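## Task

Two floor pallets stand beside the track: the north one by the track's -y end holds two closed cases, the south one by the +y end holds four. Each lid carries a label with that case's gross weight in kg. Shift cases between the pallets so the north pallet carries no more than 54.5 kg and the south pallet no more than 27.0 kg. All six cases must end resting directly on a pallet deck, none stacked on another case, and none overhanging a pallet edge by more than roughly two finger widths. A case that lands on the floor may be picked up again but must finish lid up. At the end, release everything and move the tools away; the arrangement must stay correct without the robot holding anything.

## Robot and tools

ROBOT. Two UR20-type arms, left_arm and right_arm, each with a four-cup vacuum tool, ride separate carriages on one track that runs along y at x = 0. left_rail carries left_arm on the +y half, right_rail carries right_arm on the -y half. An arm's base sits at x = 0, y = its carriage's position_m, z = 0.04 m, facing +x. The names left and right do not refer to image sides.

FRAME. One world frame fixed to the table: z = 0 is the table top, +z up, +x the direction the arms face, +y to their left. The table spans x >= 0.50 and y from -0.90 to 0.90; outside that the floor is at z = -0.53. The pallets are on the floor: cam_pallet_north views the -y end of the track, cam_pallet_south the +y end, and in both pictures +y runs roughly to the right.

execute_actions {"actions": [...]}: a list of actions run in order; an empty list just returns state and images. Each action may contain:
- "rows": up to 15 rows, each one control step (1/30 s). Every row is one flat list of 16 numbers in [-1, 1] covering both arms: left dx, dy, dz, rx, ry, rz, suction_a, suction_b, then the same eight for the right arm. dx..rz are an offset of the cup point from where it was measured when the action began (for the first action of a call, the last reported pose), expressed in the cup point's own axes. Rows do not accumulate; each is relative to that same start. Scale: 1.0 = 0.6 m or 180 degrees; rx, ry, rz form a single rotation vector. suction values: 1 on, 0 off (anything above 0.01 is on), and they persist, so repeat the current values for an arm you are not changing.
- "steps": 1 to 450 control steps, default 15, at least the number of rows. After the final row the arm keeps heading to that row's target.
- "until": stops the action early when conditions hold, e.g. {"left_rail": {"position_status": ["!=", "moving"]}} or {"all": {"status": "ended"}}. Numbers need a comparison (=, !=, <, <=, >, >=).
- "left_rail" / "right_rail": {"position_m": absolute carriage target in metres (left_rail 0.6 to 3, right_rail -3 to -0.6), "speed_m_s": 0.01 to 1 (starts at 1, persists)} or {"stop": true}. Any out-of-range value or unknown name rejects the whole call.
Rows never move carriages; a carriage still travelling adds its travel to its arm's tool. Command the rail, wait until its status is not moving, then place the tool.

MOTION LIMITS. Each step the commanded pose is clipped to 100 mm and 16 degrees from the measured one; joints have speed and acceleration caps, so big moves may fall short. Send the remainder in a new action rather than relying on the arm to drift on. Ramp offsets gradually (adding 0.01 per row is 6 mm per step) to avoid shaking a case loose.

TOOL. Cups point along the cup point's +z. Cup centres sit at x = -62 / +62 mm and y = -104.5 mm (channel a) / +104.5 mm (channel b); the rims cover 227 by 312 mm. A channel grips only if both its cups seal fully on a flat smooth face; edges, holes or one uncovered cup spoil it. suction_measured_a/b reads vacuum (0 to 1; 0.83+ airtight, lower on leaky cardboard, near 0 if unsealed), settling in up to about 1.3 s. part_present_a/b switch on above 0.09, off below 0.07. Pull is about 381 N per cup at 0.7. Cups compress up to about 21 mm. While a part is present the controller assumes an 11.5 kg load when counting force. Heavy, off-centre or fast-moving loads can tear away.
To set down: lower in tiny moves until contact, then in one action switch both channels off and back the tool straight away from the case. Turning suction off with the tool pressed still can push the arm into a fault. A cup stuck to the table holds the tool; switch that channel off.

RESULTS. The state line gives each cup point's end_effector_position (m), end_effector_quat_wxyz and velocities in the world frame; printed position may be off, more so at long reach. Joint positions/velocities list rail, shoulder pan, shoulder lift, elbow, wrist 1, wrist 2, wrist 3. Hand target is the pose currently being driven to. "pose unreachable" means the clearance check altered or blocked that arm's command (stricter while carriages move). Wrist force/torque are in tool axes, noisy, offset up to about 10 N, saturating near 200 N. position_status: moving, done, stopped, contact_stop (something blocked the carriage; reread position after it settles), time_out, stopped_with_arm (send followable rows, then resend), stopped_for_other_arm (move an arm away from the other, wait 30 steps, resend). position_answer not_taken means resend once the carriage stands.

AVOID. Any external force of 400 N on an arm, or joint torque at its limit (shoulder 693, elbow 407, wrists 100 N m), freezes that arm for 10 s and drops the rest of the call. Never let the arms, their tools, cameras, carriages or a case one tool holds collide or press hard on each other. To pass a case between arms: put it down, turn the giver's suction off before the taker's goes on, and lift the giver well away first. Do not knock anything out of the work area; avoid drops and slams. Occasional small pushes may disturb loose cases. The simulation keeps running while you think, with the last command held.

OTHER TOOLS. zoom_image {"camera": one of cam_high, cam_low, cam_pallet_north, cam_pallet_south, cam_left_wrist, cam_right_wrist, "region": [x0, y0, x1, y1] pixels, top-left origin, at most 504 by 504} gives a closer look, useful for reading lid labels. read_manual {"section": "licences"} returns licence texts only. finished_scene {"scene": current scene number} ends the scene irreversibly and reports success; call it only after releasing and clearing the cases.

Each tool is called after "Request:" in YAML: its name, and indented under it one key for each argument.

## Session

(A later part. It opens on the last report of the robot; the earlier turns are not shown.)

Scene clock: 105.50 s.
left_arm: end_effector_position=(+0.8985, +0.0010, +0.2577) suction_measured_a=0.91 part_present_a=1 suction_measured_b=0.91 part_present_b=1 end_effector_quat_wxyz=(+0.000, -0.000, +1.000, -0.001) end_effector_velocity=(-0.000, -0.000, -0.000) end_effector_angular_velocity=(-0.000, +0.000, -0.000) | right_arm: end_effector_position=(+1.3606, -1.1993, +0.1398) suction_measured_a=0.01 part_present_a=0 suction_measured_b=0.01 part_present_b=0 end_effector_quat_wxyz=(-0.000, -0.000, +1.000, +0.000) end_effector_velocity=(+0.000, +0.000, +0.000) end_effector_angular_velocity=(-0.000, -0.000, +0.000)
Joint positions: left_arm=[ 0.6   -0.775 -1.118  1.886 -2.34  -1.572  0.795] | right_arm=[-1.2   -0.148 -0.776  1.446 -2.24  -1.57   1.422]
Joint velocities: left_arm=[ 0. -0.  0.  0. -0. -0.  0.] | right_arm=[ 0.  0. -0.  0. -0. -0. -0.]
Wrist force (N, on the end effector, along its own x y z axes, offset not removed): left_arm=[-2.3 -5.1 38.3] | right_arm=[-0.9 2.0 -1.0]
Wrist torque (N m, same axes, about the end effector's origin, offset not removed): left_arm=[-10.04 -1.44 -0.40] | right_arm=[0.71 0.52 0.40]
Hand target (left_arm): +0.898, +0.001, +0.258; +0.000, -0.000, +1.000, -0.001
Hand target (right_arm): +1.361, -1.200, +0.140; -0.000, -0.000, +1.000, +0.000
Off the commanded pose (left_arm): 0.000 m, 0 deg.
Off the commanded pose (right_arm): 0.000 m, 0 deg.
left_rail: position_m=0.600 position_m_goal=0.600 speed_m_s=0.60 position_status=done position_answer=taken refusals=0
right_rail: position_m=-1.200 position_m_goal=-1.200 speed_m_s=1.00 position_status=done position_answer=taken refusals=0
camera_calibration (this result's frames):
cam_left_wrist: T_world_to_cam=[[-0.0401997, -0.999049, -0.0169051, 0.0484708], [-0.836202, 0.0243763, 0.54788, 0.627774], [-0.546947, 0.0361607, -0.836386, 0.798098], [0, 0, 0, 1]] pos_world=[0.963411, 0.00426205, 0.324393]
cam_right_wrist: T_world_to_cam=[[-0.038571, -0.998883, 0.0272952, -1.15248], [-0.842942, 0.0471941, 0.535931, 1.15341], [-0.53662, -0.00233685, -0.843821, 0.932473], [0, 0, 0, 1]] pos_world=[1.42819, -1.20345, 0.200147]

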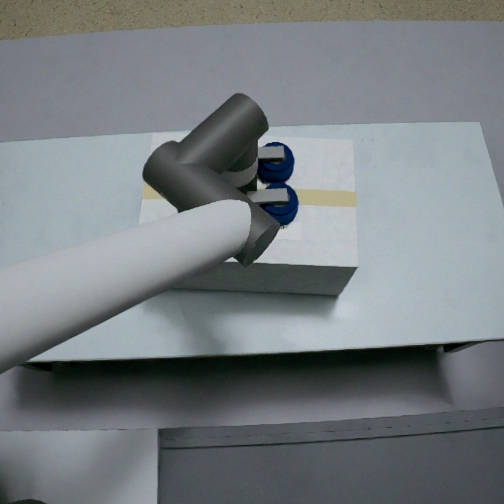

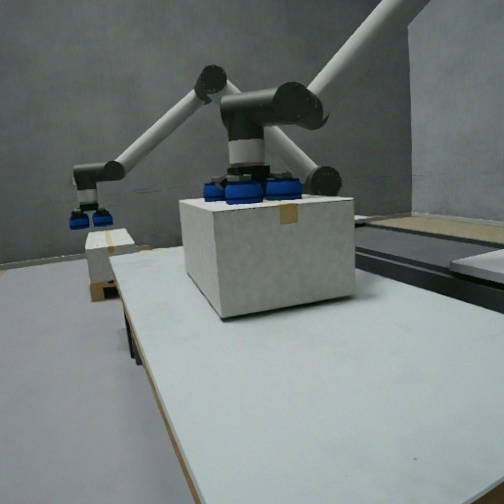

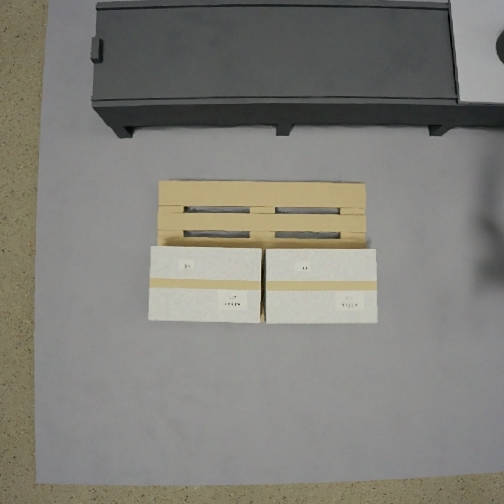

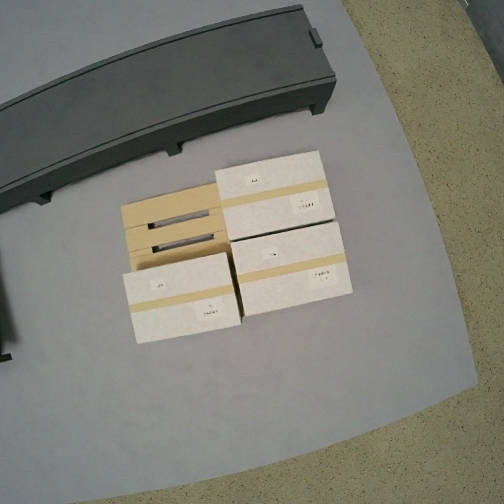

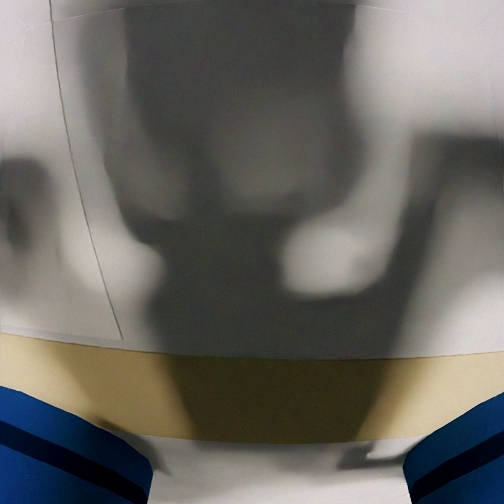

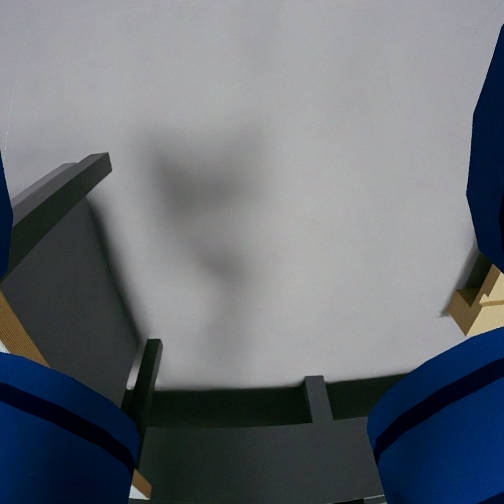

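Request:
execute_actions:
  actions:
    - {"rows":[[0,0,-0.05,0,0,0,0,0,0.77,0,-0.5,0,0,0,0,0],[0,0,-0.2,0,0,0,0,0,0.77,0,-0.5,0,0,0,0,0]],"steps":40}
    - {"rows":[[0,0.9,0,0,0,0,0,0,0,0,0,0,0,0,0,0]],"steps":45}
    - {"left_rail":{"position_m":2.3,"speed_m_s":1},"right_rail":{"position_m":-0.6},"steps":120,"until":{"all":{"status":"ended"}}}
    - {"steps":10}

Scene clock: 117.83 s.
left_arm: end_effector_position=(+0.8980, +2.2410, +0.3776) suction_measured_a=0.00 part_present_a=0 suction_measured_b=0.00 part_present_b=0 end_effector_quat_wxyz=(+0.001, -0.000, +1.000, -0.001) end_effector_velocity=(-0.000, -0.000, -0.000) end_effector_angular_velocity=(-0.000, +0.000, -0.000) | right_arm: end_effector_position=(+0.9206, -0.5984, +0.4242) suction_measured_a=0.01 part_present_a=0 suction_measured_b=0.01 part_present_b=0 end_effector_quat_wxyz=(-0.000, -0.000, +1.000, +0.000) end_effector_velocity=(-0.000, +0.000, +0.000) end_effector_angular_velocity=(-0.000, -0.000, -0.000)
Joint positions: left_arm=[ 2.3   -0.291 -1.394  2.076 -2.254 -1.572  1.279] | right_arm=[-0.6   -0.219 -1.408  2.013 -2.175 -1.57   1.352]
Joint velocities: left_arm=[ 0. -0.  0.  0. -0. -0.  0.] | right_arm=[ 0.  0. -0.  0. -0.  0.  0.]
Wrist force (N, on the end effector, along its own x y z axes, offset not removed): left_arm=[-7.2 -5.3 -3.4] | right_arm=[5.2 -2.0 -1.5]
Wrist torque (N m, same axes, about the end effector's origin, offset not removed): left_arm=[-0.19 1.48 -0.45] | right_arm=[0.07 -0.37 0.24]
Hand target (left_arm): +0.898, +2.241, +0.378; +0.001, -0.000, +1.000, -0.001
Hand target (right_arm): +0.921, -0.599, +0.424; -0.000, -0.000, +1.000, +0.000
Off the commanded pose (left_arm): 0.001 m, 0 deg.
Off the commanded pose (right_arm): 0.000 m, 0 deg.
left_rail: position_m=2.300 position_m_goal=2.300 speed_m_s=1.00 position_status=done position_answer=taken refusals=0
right_rail: position_m=-0.600 position_m_goal=-0.600 speed_m_s=1.00 position_status=done position_answer=taken refusals=0
camera_calibration (this result's frames):
cam_left_wrist: T_world_to_cam=[[-0.040147, -0.99904, -0.0175194, 2.28844], [-0.836652, 0.0240253, 0.547208, 0.508546], [-0.546262, 0.0366264, -0.836813, 0.815671], [0, 0, 0, 1]] pos_world=[0.96292, 2.24415, 0.444376]
cam_right_wrist: T_world_to_cam=[[-0.0386788, -0.998875, 0.027428, -0.576865], [-0.842781, 0.0473571, 0.536169, 0.601599], [-0.536865, -0.00237748, -0.843665, 0.937832], [0, 0, 0, 1]] pos_world=[0.988193, -0.602477, 0.484479]

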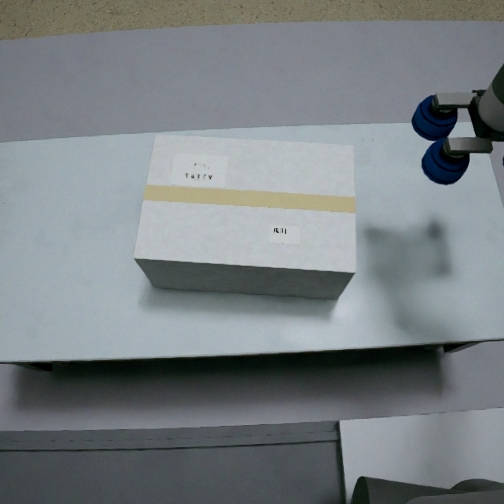

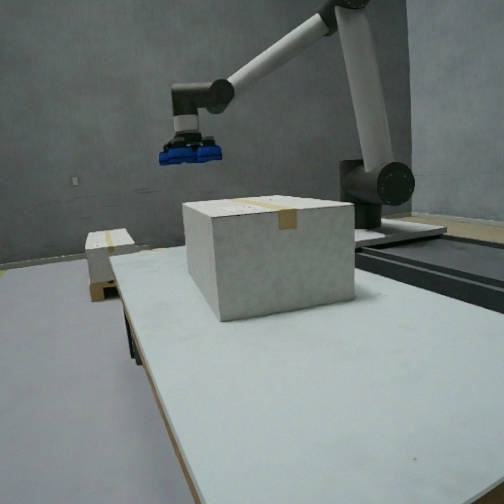

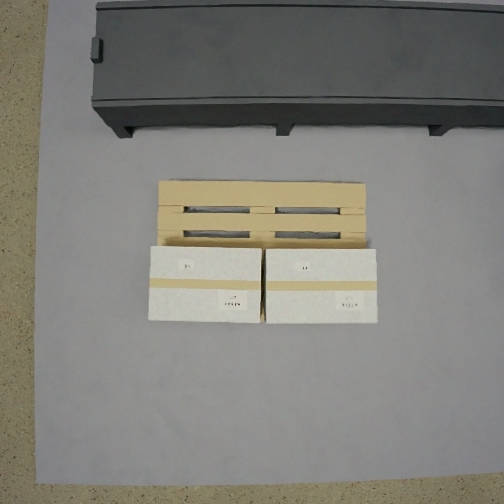

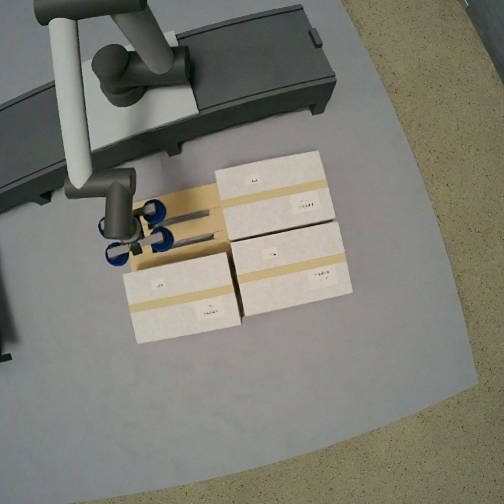

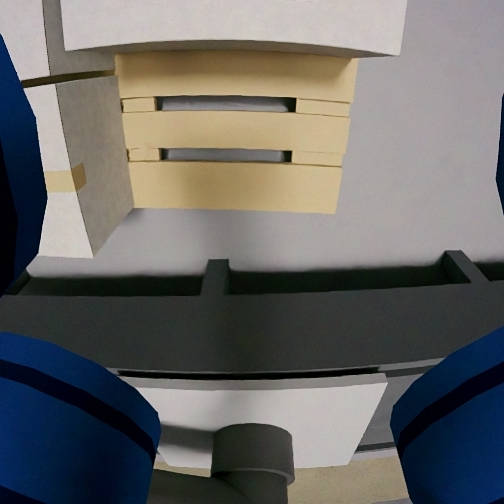

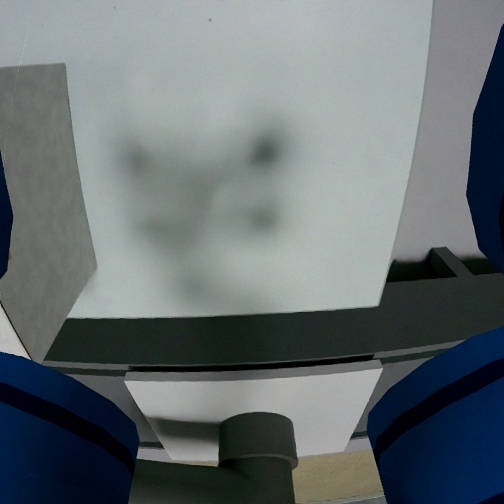

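Request:
execute_actions:
  actions:
    - {"rows":[[-0.46,0.1,0.63,0,0,0,0,0,0.04,0.91,0.2,0,0,0,0,0]],"steps":60}

Scene clock: 124.10 s.
left_arm: end_effector_position=(+1.1742, +2.3013, -0.0000) suction_measured_a=0.00 part_present_a=0 suction_measured_b=0.00 part_present_b=0 end_effector_quat_wxyz=(+0.001, -0.000, +1.000, -0.001) end_effector_velocity=(+0.000, +0.000, -0.000) end_effector_angular_velocity=(+0.000, +0.000, +0.000) | right_arm: end_effector_position=(+0.8963, -0.0523, +0.3040) suction_measured_a=0.01 part_present_a=0 suction_measured_b=0.01 part_present_b=0 end_effector_quat_wxyz=(-0.000, -0.000, +1.000, +0.000) end_effector_velocity=(+0.000, +0.001, -0.000) end_effector_angular_velocity=(-0.000, +0.000, -0.000)
Joint positions: left_arm=[ 2.3   -0.171 -0.805  1.795 -2.563 -1.572  1.399] | right_arm=[-0.6    0.356 -1.184  1.907 -2.293 -1.57   1.926]
Joint velocities: left_arm=[ 0.  0.  0. -0.  0. -0.  0.] | right_arm=[ 0.     0.001  0.001 -0.001  0.    -0.     0.001]
Wrist force (N, on the end effector, along its own x y z axes, offset not removed): left_arm=[-2.5 2.3 -4.6] | right_arm=[0.3 1.6 -4.8]
Wrist torque (N m, same axes, about the end effector's origin, offset not removed): left_arm=[0.87 0.76 -0.44] | right_arm=[0.68 0.52 0.30]
Hand target (left_arm): +1.174, +2.301, -0.000; +0.001, -0.000, +1.000, -0.001
Hand target (right_arm): +0.896, -0.052, +0.304; -0.000, -0.000, +1.000, +0.000
Off the commanded pose (left_arm): 0.001 m, 0 deg.
Off the commanded pose (right_arm): 0.001 m, 0 deg.
left_rail: position_m=2.300 position_m_goal=2.300 speed_m_s=1.00 position_status=done position_answer=taken refusals=0
right_rail: position_m=-0.600 position_m_goal=-0.600 speed_m_s=1.00 position_status=done position_answer=taken refusals=0
camera_calibration (this result's frames):
cam_left_wrist: T_world_to_cam=[[-0.0401438, -0.999037, -0.0177166, 2.35317], [-0.836763, 0.0239221, 0.547042, 0.945168], [-0.546091, 0.036785, -0.836918, 0.647741], [0, 0, 0, 1]] pos_world=[1.23907, 2.30446, 0.0667493]
cam_right_wrist: T_world_to_cam=[[-0.0386736, -0.998872, 0.0275494, -0.0290669], [-0.842541, 0.0474189, 0.536541, 0.619377], [-0.537242, -0.00246151, -0.843424, 0.82496], [0, 0, 0, 1]] pos_world=[0.96393, -0.0563737, 0.364271]

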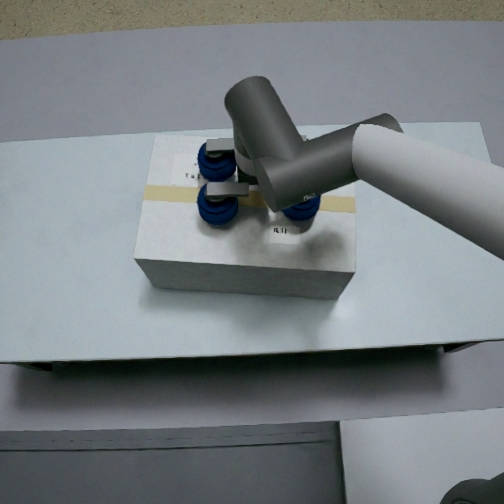

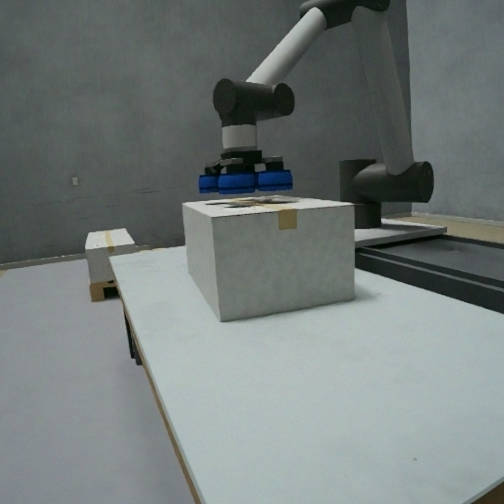

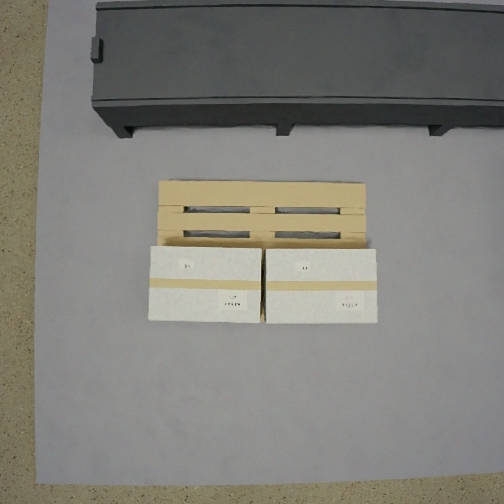

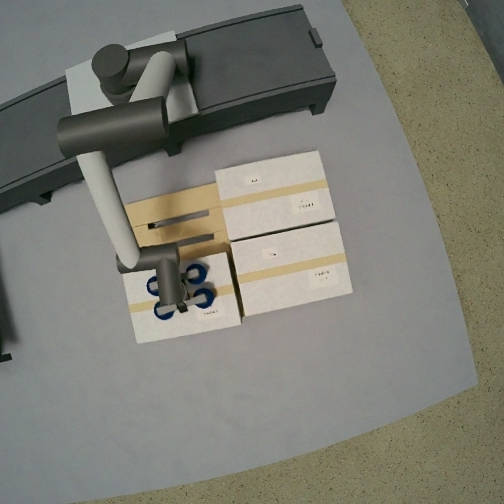

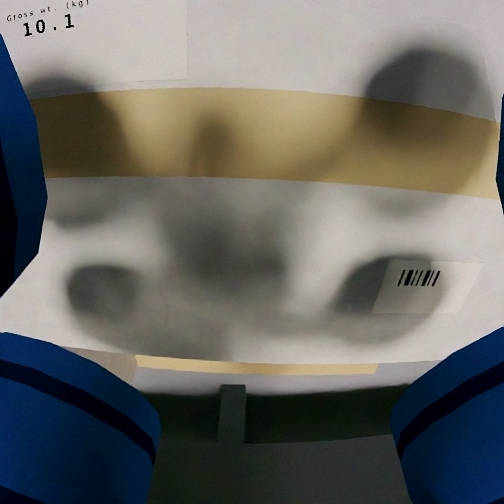

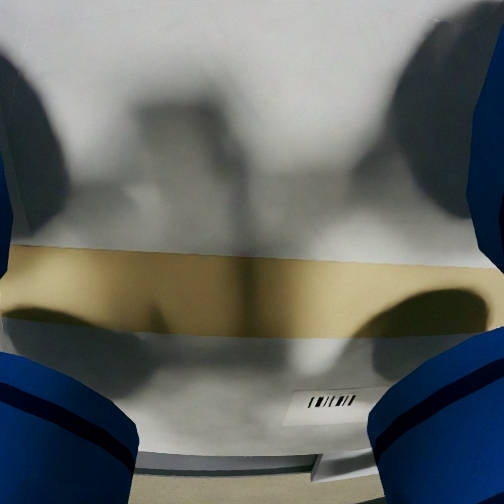

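Request:
execute_actions:
  actions:
    - {"rows":[[-0.06,0,0.1,0,0,0,0,0,0,0,0.05,0,0,0,1,1],[-0.06,0,0.215,0,0,0,1,1,0,0,0.08,0,0,0,1,1]],"steps":60}

Scene clock: 138.93 s.
left_arm: end_effector_position=(+1.2068, +2.3013, -0.1186) suction_measured_a=0.91 part_present_a=1 suction_measured_b=0.91 part_present_b=1 end_effector_quat_wxyz=(+0.002, -0.000, +1.000, -0.001) end_effector_velocity=(+0.000, -0.000, +0.000) end_effector_angular_velocity=(-0.000, -0.000, -0.000) | right_arm: end_effector_position=(+0.8963, -0.0523, +0.2560) suction_measured_a=0.98 part_present_a=1 suction_measured_b=0.98 part_present_b=1 end_effector_quat_wxyz=(-0.000, -0.000, +1.000, +0.000) end_effector_velocity=(+0.000, +0.000, -0.000) end_effector_angular_velocity=(+0.000, +0.000, -0.000)
Joint positions: left_arm=[ 2.3   -0.166 -0.664  1.733 -2.643 -1.572  1.404] | right_arm=[-0.6    0.356 -1.143  1.93  -2.358 -1.57   1.926]
Joint velocities: left_arm=[ 0. -0. -0.  0. -0.  0.  0.] | right_arm=[ 0. -0.  0. -0. -0.  0.  0.]
Wrist force (N, on the end effector, along its own x y z axes, offset not removed): left_arm=[5.1 -9.4 -56.9] | right_arm=[-1.5 0.7 37.8]
Wrist torque (N m, same axes, about the end effector's origin, offset not removed): left_arm=[-1.16 -0.55 -1.23] | right_arm=[-1.13 -2.34 0.29]
Hand target (left_arm): +1.206, +2.301, -0.119; +0.001, -0.000, +1.000, -0.001
Hand target (right_arm): +0.896, -0.052, +0.256; -0.000, -0.000, +1.000, +0.000
Off the commanded pose (left_arm): 0.011 m, 0 deg.
Off the commanded pose (right_arm): 0.000 m, 0 deg.
FORCE FAULT: contact force on the left arm reached its limit, and that arm stopped for 10 seconds. The contact can be on any part of that arm, not only on its tool. That arm's remaining commands of this call were not run. That arm holds still and accepts commands again. Move the arm away from the contact; if what it grips holds it there, let go first. Pushing or pulling that hard again can fault the arm again.
left_rail: position_m=2.300 position_m_goal=2.300 speed_m_s=1.00 position_status=done position_answer=taken refusals=0
right_rail: position_m=-0.600 position_m_goal=-0.600 speed_m_s=1.00 position_status=done position_answer=taken refusals=0
camera_calibration (this result's frames):
cam_left_wrist: T_world_to_cam=[[-0.0400735, -0.999046, -0.0173755, 2.35232], [-0.837729, 0.0241146, 0.545553, 1.03791], [-0.544613, 0.0364182, -0.837896, 0.56523], [0, 0, 0, 1]] pos_world=[1.27158, 2.30447, -0.0517559]
cam_right_wrist: T_world_to_cam=[[-0.0386734, -0.998872, 0.0275508, -0.0277476], [-0.842539, 0.0474195, 0.536544, 0.645144], [-0.537245, -0.00246262, -0.843423, 0.784437], [0, 0, 0, 1]] pos_world=[0.963921, -0.0563769, 0.316229]

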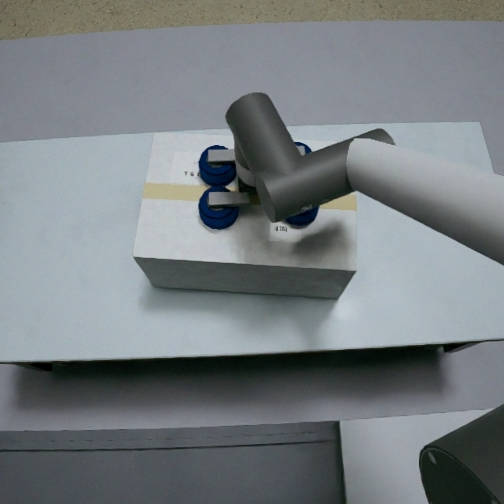

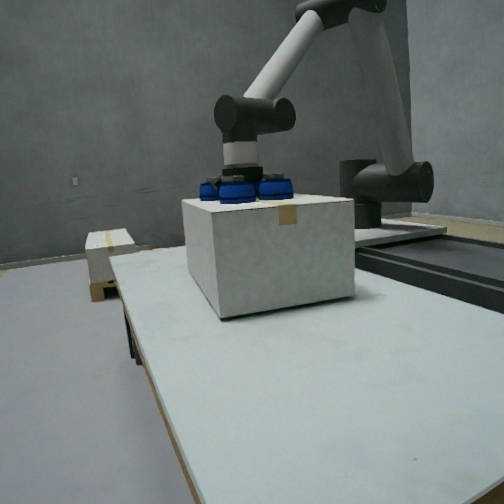

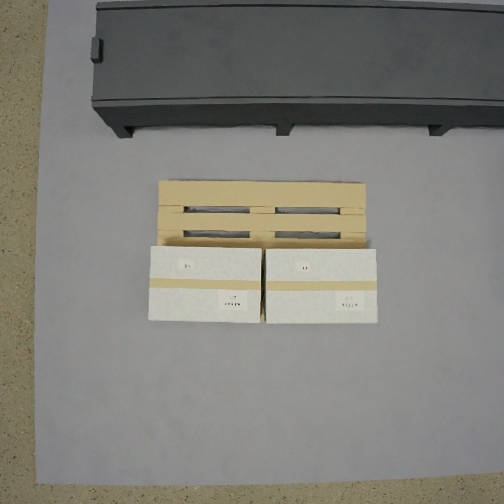

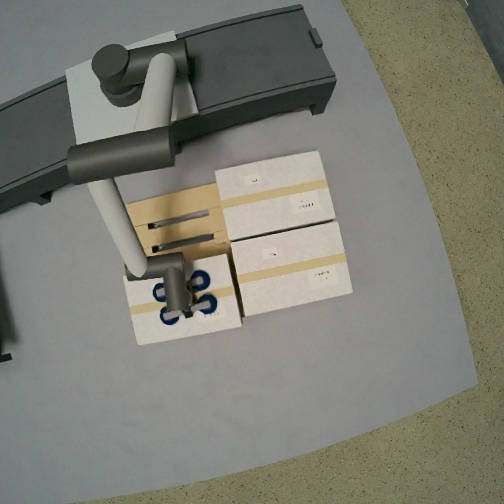

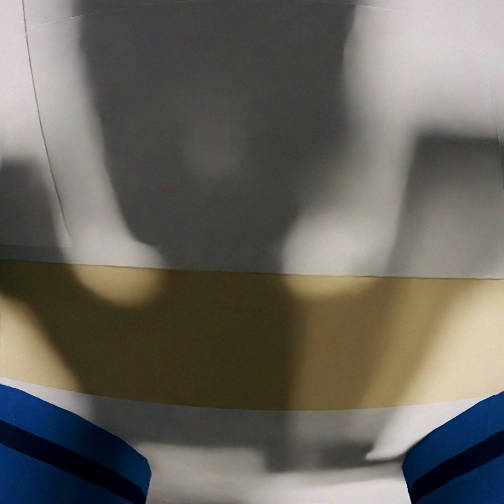

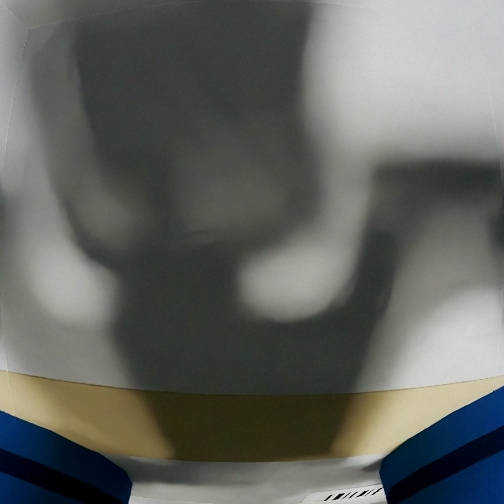

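Request:
execute_actions:
  actions:
    - {"rows":[[0,0,-0.03,0,0,0,1,1,0,0,-0.03,0,0,0,1,1],[0,0,-0.08,0,0,0,1,1,0,0,-0.08,0,0,0,1,1],[0,0,-0.15,0,0,0,1,1,0,-0.05,-0.15,0,0,0,1,1],[0,0,-0.25,0,0,0,1,1,0,-0.15,-0.22,0,0,0,1,1],[0.1,0,-0.4,0,0,0,1,1,0.05,-0.3,-0.28,0,0,0,1,1],[0.2,0,-0.55,0,0,0,1,1,0.1,-0.5,-0.32,0,0,0,1,1],[0.3,0,-0.7,0,0,0,1,1,0.16,-0.7,-0.32,0,0,0,1,1],[0.4,0,-0.85,0,0,0,1,1,0.16,-0.91,-0.32,0,0,0,1,1],[0.5,0,-0.95,0,0,0,1,1,0.16,-0.91,-0.32,0,0,0,1,1]],"steps":70}
    - {"right_rail":{"position_m":-2.9,"speed_m_s":0.6},"left_rail":{"position_m":0.6,"speed_m_s":0.6},"steps":250,"until":{"all":{"status":"ended"}}}
    - {"steps":10}

Scene clock: 154.67 s.
left_arm: end_effector_position=(+0.9055, +0.6010, +0.4505) suction_measured_a=0.91 part_present_a=1 suction_measured_b=0.91 part_present_b=1 end_effector_quat_wxyz=(+0.002, -0.000, +1.000, -0.001) end_effector_velocity=(-0.000, +0.000, +0.000) end_effector_angular_velocity=(-0.000, -0.000, +0.000) | right_arm: end_effector_position=(+0.8006, -2.8989, +0.4483) suction_measured_a=0.98 part_present_a=1 suction_measured_b=0.98 part_present_b=1 end_effector_quat_wxyz=(-0.000, -0.000, +1.000, +0.000) end_effector_velocity=(-0.000, -0.000, -0.000) end_effector_angular_velocity=(-0.001, +0.000, -0.000)
Joint positions: left_arm=[ 0.6   -0.222 -1.444  2.014 -2.144 -1.572  1.348] | right_arm=[-2.9   -0.252 -1.562  2.146 -2.154 -1.57   1.318]
Joint velocities: left_arm=[ 0.  0. -0. -0. -0. -0.  0.] | right_arm=[ 0.     0.    -0.     0.    -0.    -0.001  0.   ]
Wrist force (N, on the end effector, along its own x y z axes, offset not removed): left_arm=[-5.3 -4.9 -15.4] | right_arm=[2.6 0.7 40.2]
Wrist torque (N m, same axes, about the end effector's origin, offset not removed): left_arm=[2.02 2.92 -0.38] | right_arm=[-1.15 -2.72 0.24]
Hand target (left_arm): +0.905, +0.601, +0.450; +0.002, -0.000, +1.000, -0.001
Hand target (right_arm): +0.801, -2.899, +0.448; -0.000, -0.000, +1.000, +0.000
Off the commanded pose (left_arm): 0.001 m, 0 deg.
Off the commanded pose (right_arm): 0.001 m, 0 deg.
left_rail: position_m=0.600 position_m_goal=0.600 speed_m_s=0.60 position_status=done position_answer=taken refusals=0
right_rail: position_m=-2.900 position_m_goal=-2.900 speed_m_s=0.60 position_status=done position_answer=taken refusals=0
camera_calibration (this result's frames):
cam_left_wrist: T_world_to_cam=[[-0.0400596, -0.999048, -0.0172743, 0.651446], [-0.8377, 0.0241561, 0.545595, 0.515896], [-0.544659, 0.036327, -0.837871, 0.939999], [0, 0, 0, 1]] pos_world=[0.970241, 0.604216, 0.51738]
cam_right_wrist: T_world_to_cam=[[-0.0386405, -0.998879, 0.0273424, -2.88009], [-0.842767, 0.0472788, 0.536198, 0.596214], [-0.53689, -0.00232428, -0.843649, 0.888436], [0, 0, 0, 1]] pos_world=[0.868174, -2.90299, 0.508588]

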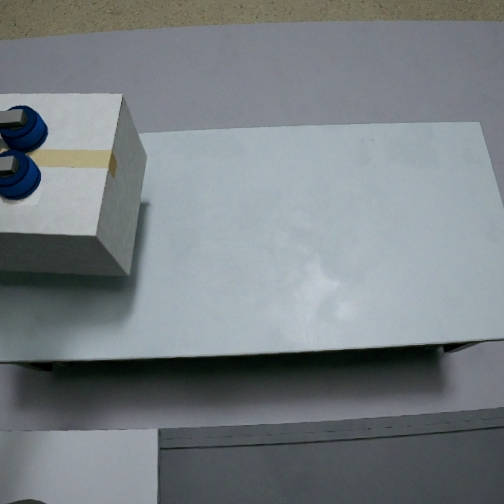

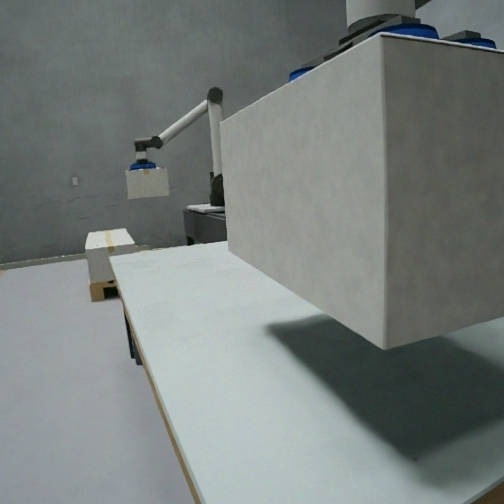

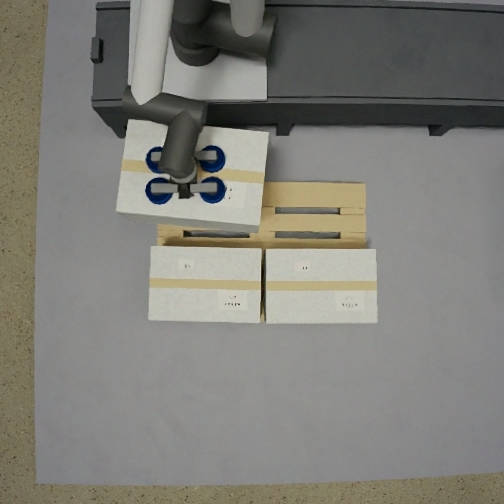

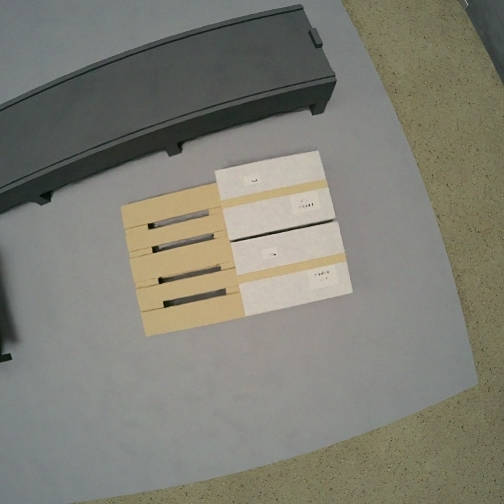

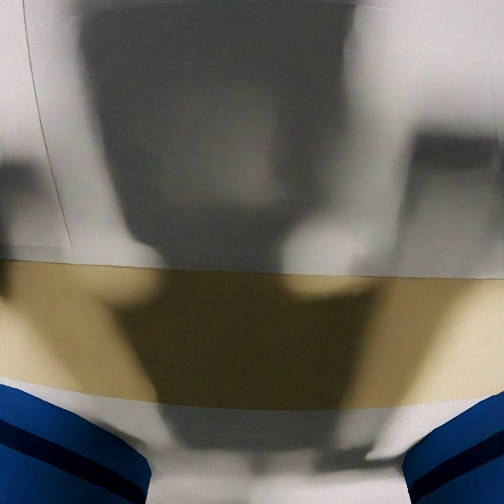

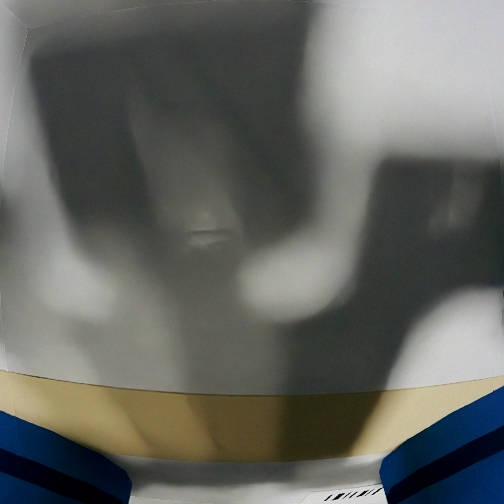

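Request:
execute_actions:
  actions:
    - {"rows":[[0,-0.05,0,0,0,0,1,1,0,0,0.05,0,0,0,1,1],[0,-0.15,0.03,0,0,0,1,1,0,-0.03,0.15,0,0,0,1,1],[0,-0.3,0.08,0,0,0,1,1,0,-0.03,0.3,0,0,0,1,1],[0,-0.5,0.14,0,0,0,1,1,0,-0.03,0.5,0,0,0,1,1],[0,-0.7,0.2,0,0,0,1,1,0,-0.03,0.7,0,0,0,1,1],[0,-0.9,0.22,0,0,0,1,1,0,-0.03,0.83,0,0,0,1,1],[0,-0.9,0.22,0,0,0,1,1,0,-0.03,0.91,0,0,0,1,1]],"steps":70}

Scene clock: 163.07 s.
left_arm: end_effector_position=(+0.9062, +0.0611, +0.3188) suction_measured_a=0.91 part_present_a=1 suction_measured_b=0.91 part_present_b=1 end_effector_quat_wxyz=(+0.001, -0.000, +1.000, -0.001) end_effector_velocity=(+0.000, -0.000, -0.000) end_effector_angular_velocity=(+0.000, +0.000, -0.000) | right_arm: end_effector_position=(+0.8004, -2.9168, -0.0983) suction_measured_a=0.98 part_present_a=1 suction_measured_b=0.98 part_present_b=1 end_effector_quat_wxyz=(-0.000, -0.000, +1.000, +0.000) end_effector_velocity=(-0.000, +0.000, -0.000) end_effector_angular_velocity=(+0.000, +0.000, -0.000)
Joint positions: left_arm=[ 0.6   -0.728 -1.192  1.895 -2.277 -1.571  0.842] | right_arm=[-2.9   -0.275 -0.839  2.355 -3.087 -1.57   1.295]
Joint velocities: left_arm=[ 0. -0.  0. -0.  0.  0. -0.] | right_arm=[ 0.  0.  0. -0. -0.  0.  0.]
Wrist force (N, on the end effector, along its own x y z axes, offset not removed): left_arm=[-7.0 -3.4 -14.2] | right_arm=[2.1 1.6 45.5]
Wrist torque (N m, same axes, about the end effector's origin, offset not removed): left_arm=[2.16 3.09 -0.04] | right_arm=[-1.06 -2.91 0.12]
Hand target (left_arm): +0.906, +0.061, +0.319; +0.001, -0.000, +1.000, -0.001
Hand target (right_arm): +0.800, -2.917, -0.098; -0.000, -0.000, +1.000, +0.000
Off the commanded pose (left_arm): 0.001 m, 0 deg.
Off the commanded pose (right_arm): 0.001 m, 0 deg.
left_rail: position_m=0.600 position_m_goal=0.600 speed_m_s=0.60 position_status=done position_answer=taken refusals=0
right_rail: position_m=-2.900 position_m_goal=-2.900 speed_m_s=0.60 position_status=done position_answer=taken refusals=0
camera_calibration (this result's frames):
cam_left_wrist: T_world_to_cam=[[-0.0400692, -0.999059, -0.0165973, 0.109621], [-0.837248, 0.0245043, 0.546273, 0.600779], [-0.545353, 0.0357848, -0.837443, 0.850169], [0, 0, 0, 1]] pos_world=[0.971036, 0.0643728, 0.385597]
cam_right_wrist: T_world_to_cam=[[-0.0386423, -0.998879, 0.0273522, -2.88307], [-0.842797, 0.0472855, 0.53615, 0.890032], [-0.536842, -0.00233432, -0.84368, 0.42705], [0, 0, 0, 1]] pos_world=[0.867967, -2.92093, -0.0380391]

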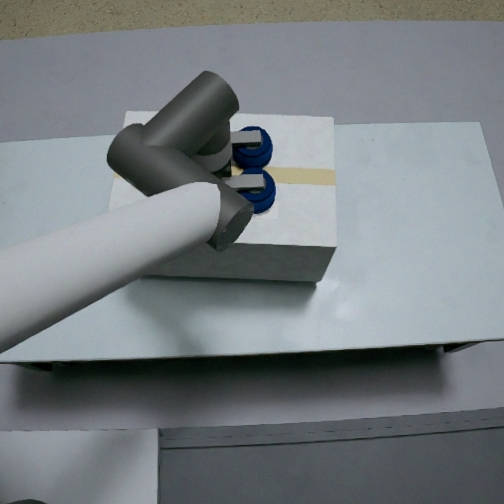

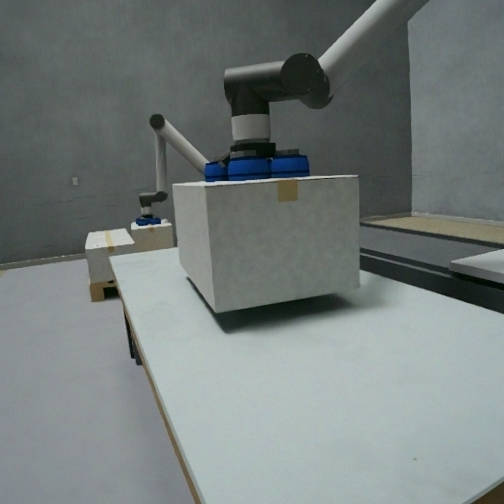

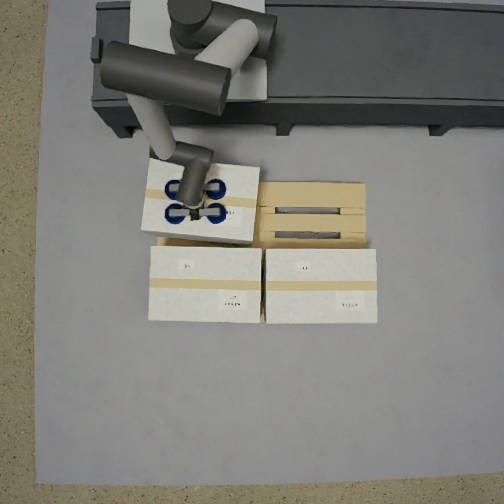

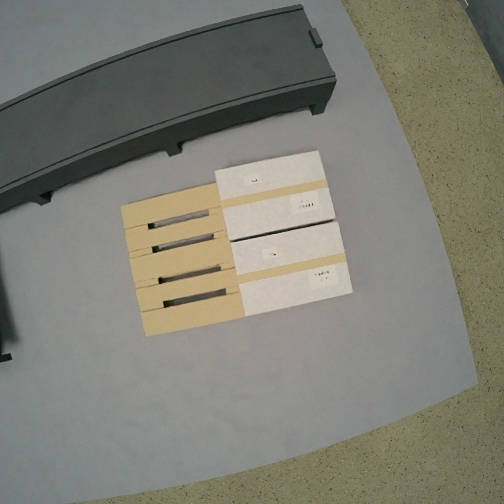

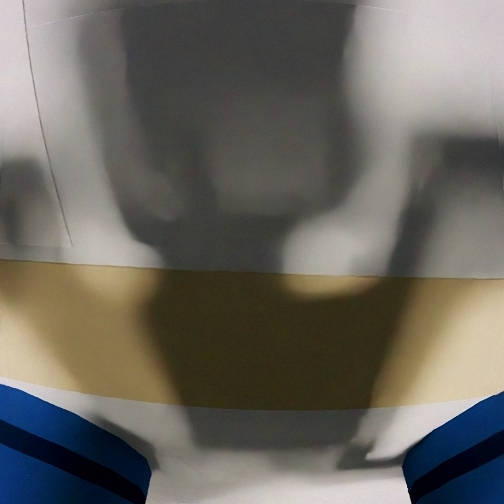

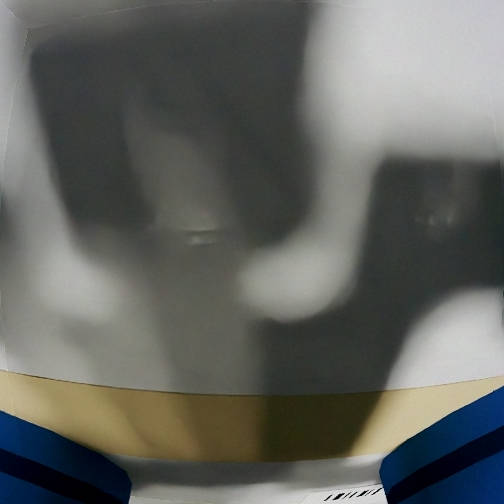

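Request:
execute_actions:
  actions:
    - {"rows":[[0,0,0.015,0,0,0,1,1,0,0.05,0,0,0,-0.02,1,1]],"steps":30}
    - {"rows":[[0,0,0.015,0,0,0,1,1,0,0,0.04,0,0,0,1,1]],"steps":40}

Scene clock: 173.33 s.
left_arm: end_effector_position=(+0.9062, +0.0611, +0.3008) suction_measured_a=0.91 part_present_a=1 suction_measured_b=0.91 part_present_b=1 end_effector_quat_wxyz=(+0.001, -0.000, +1.000, -0.001) end_effector_velocity=(+0.000, -0.000, -0.000) end_effector_angular_velocity=(+0.000, +0.000, +0.000) | right_arm: end_effector_position=(+0.8003, -2.8868, -0.1224) suction_measured_a=0.98 part_present_a=1 suction_measured_b=0.98 part_present_b=1 end_effector_quat_wxyz=(-0.000, -0.032, +0.999, +0.000) end_effector_velocity=(-0.000, -0.000, -0.000) end_effector_angular_velocity=(+0.000, +0.000, -0.000)
Joint positions: left_arm=[ 0.6   -0.728 -1.178  1.904 -2.301 -1.571  0.842] | right_arm=[-2.9   -0.237 -0.8    2.35  -3.121 -1.57   1.27 ]
Joint velocities: left_arm=[ 0. -0.  0.  0. -0.  0. -0.] | right_arm=[ 0. -0.  0. -0. -0.  0.  0.]
Wrist force (N, on the end effector, along its own x y z axes, offset not removed): left_arm=[-5.7 -2.0 -19.3] | right_arm=[-3.6 2.2 40.3]
Wrist torque (N m, same axes, about the end effector's origin, offset not removed): left_arm=[2.20 2.93 -0.22] | right_arm=[-0.84 -2.18 0.19]
Hand target (left_arm): +0.906, +0.061, +0.301; +0.001, -0.000, +1.000, -0.001
Hand target (right_arm): +0.800, -2.887, -0.122; -0.000, -0.032, +1.000, +0.000
Off the commanded pose (left_arm): 0.000 m, 0 deg.
Off the commanded pose (right_arm): 0.000 m, 0 deg.
left_rail: position_m=0.600 position_m_goal=0.600 speed_m_s=0.60 position_status=done position_answer=taken refusals=0
right_rail: position_m=-2.900 position_m_goal=-2.900 speed_m_s=0.60 position_status=done position_answer=taken refusals=0
camera_calibration (this result's frames):
cam_left_wrist: T_world_to_cam=[[-0.0400727, -0.999059, -0.016592, 0.109285], [-0.837253, 0.0245104, 0.546267, 0.610628], [-0.545346, 0.0357821, -0.837447, 0.835122], [0, 0, 0, 1]] pos_world=[0.97106, 0.0643327, 0.367618]
cam_right_wrist: T_world_to_cam=[[0.0241584, -0.999335, 0.0273184, -2.90397], [-0.844079, -0.00574758, 0.536188, 0.74941], [-0.535675, -0.0360124, -0.843656, 0.308622], [0, 0, 0, 1]] pos_world=[0.868037, -2.88662, -0.0621222]

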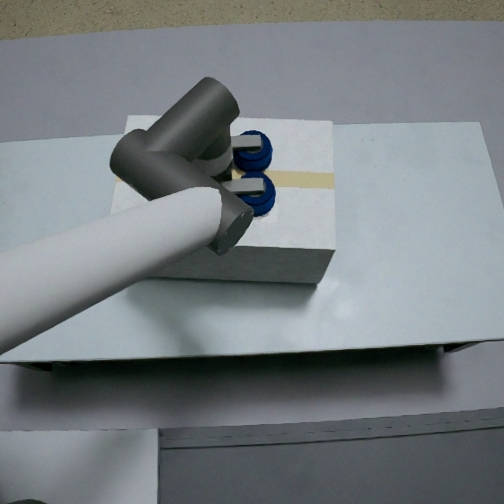

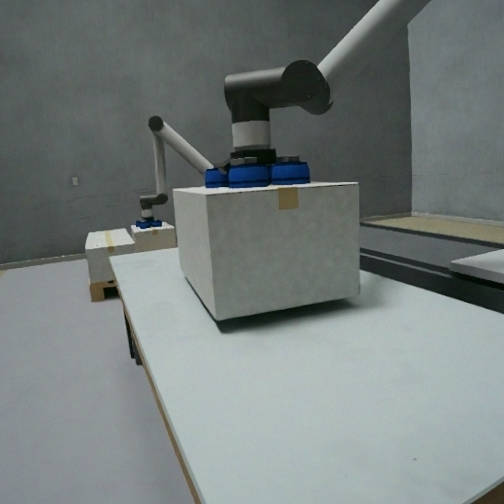

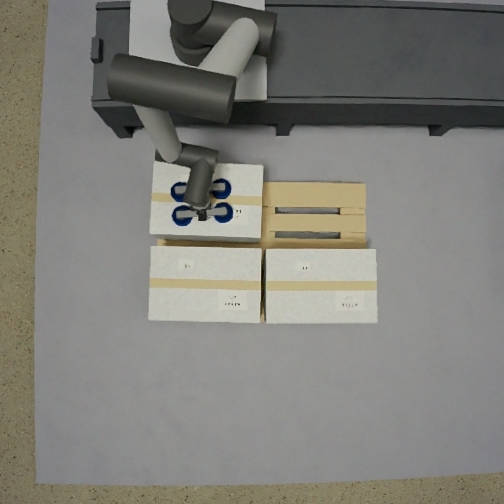

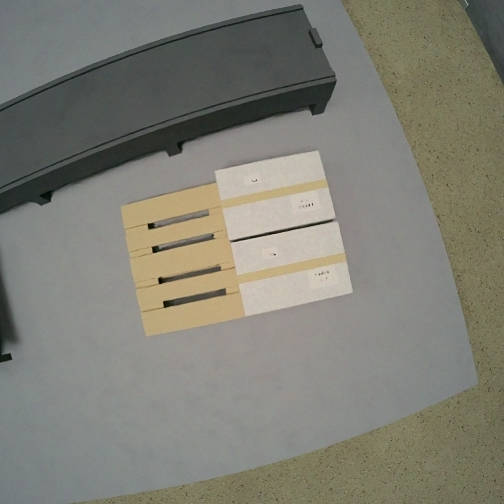

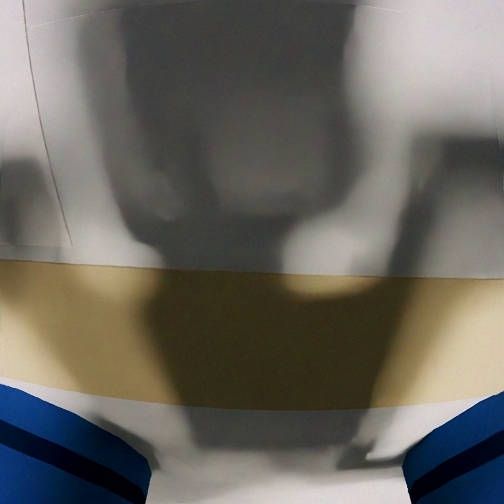

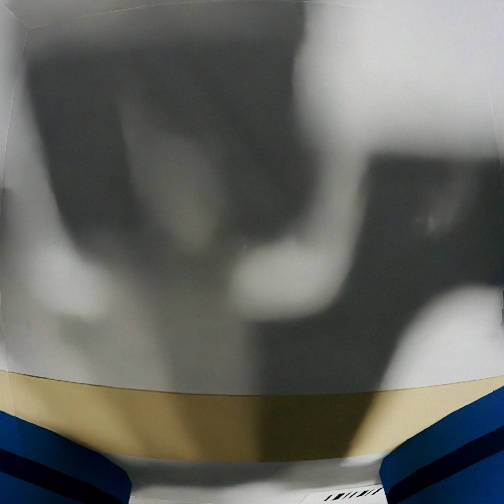

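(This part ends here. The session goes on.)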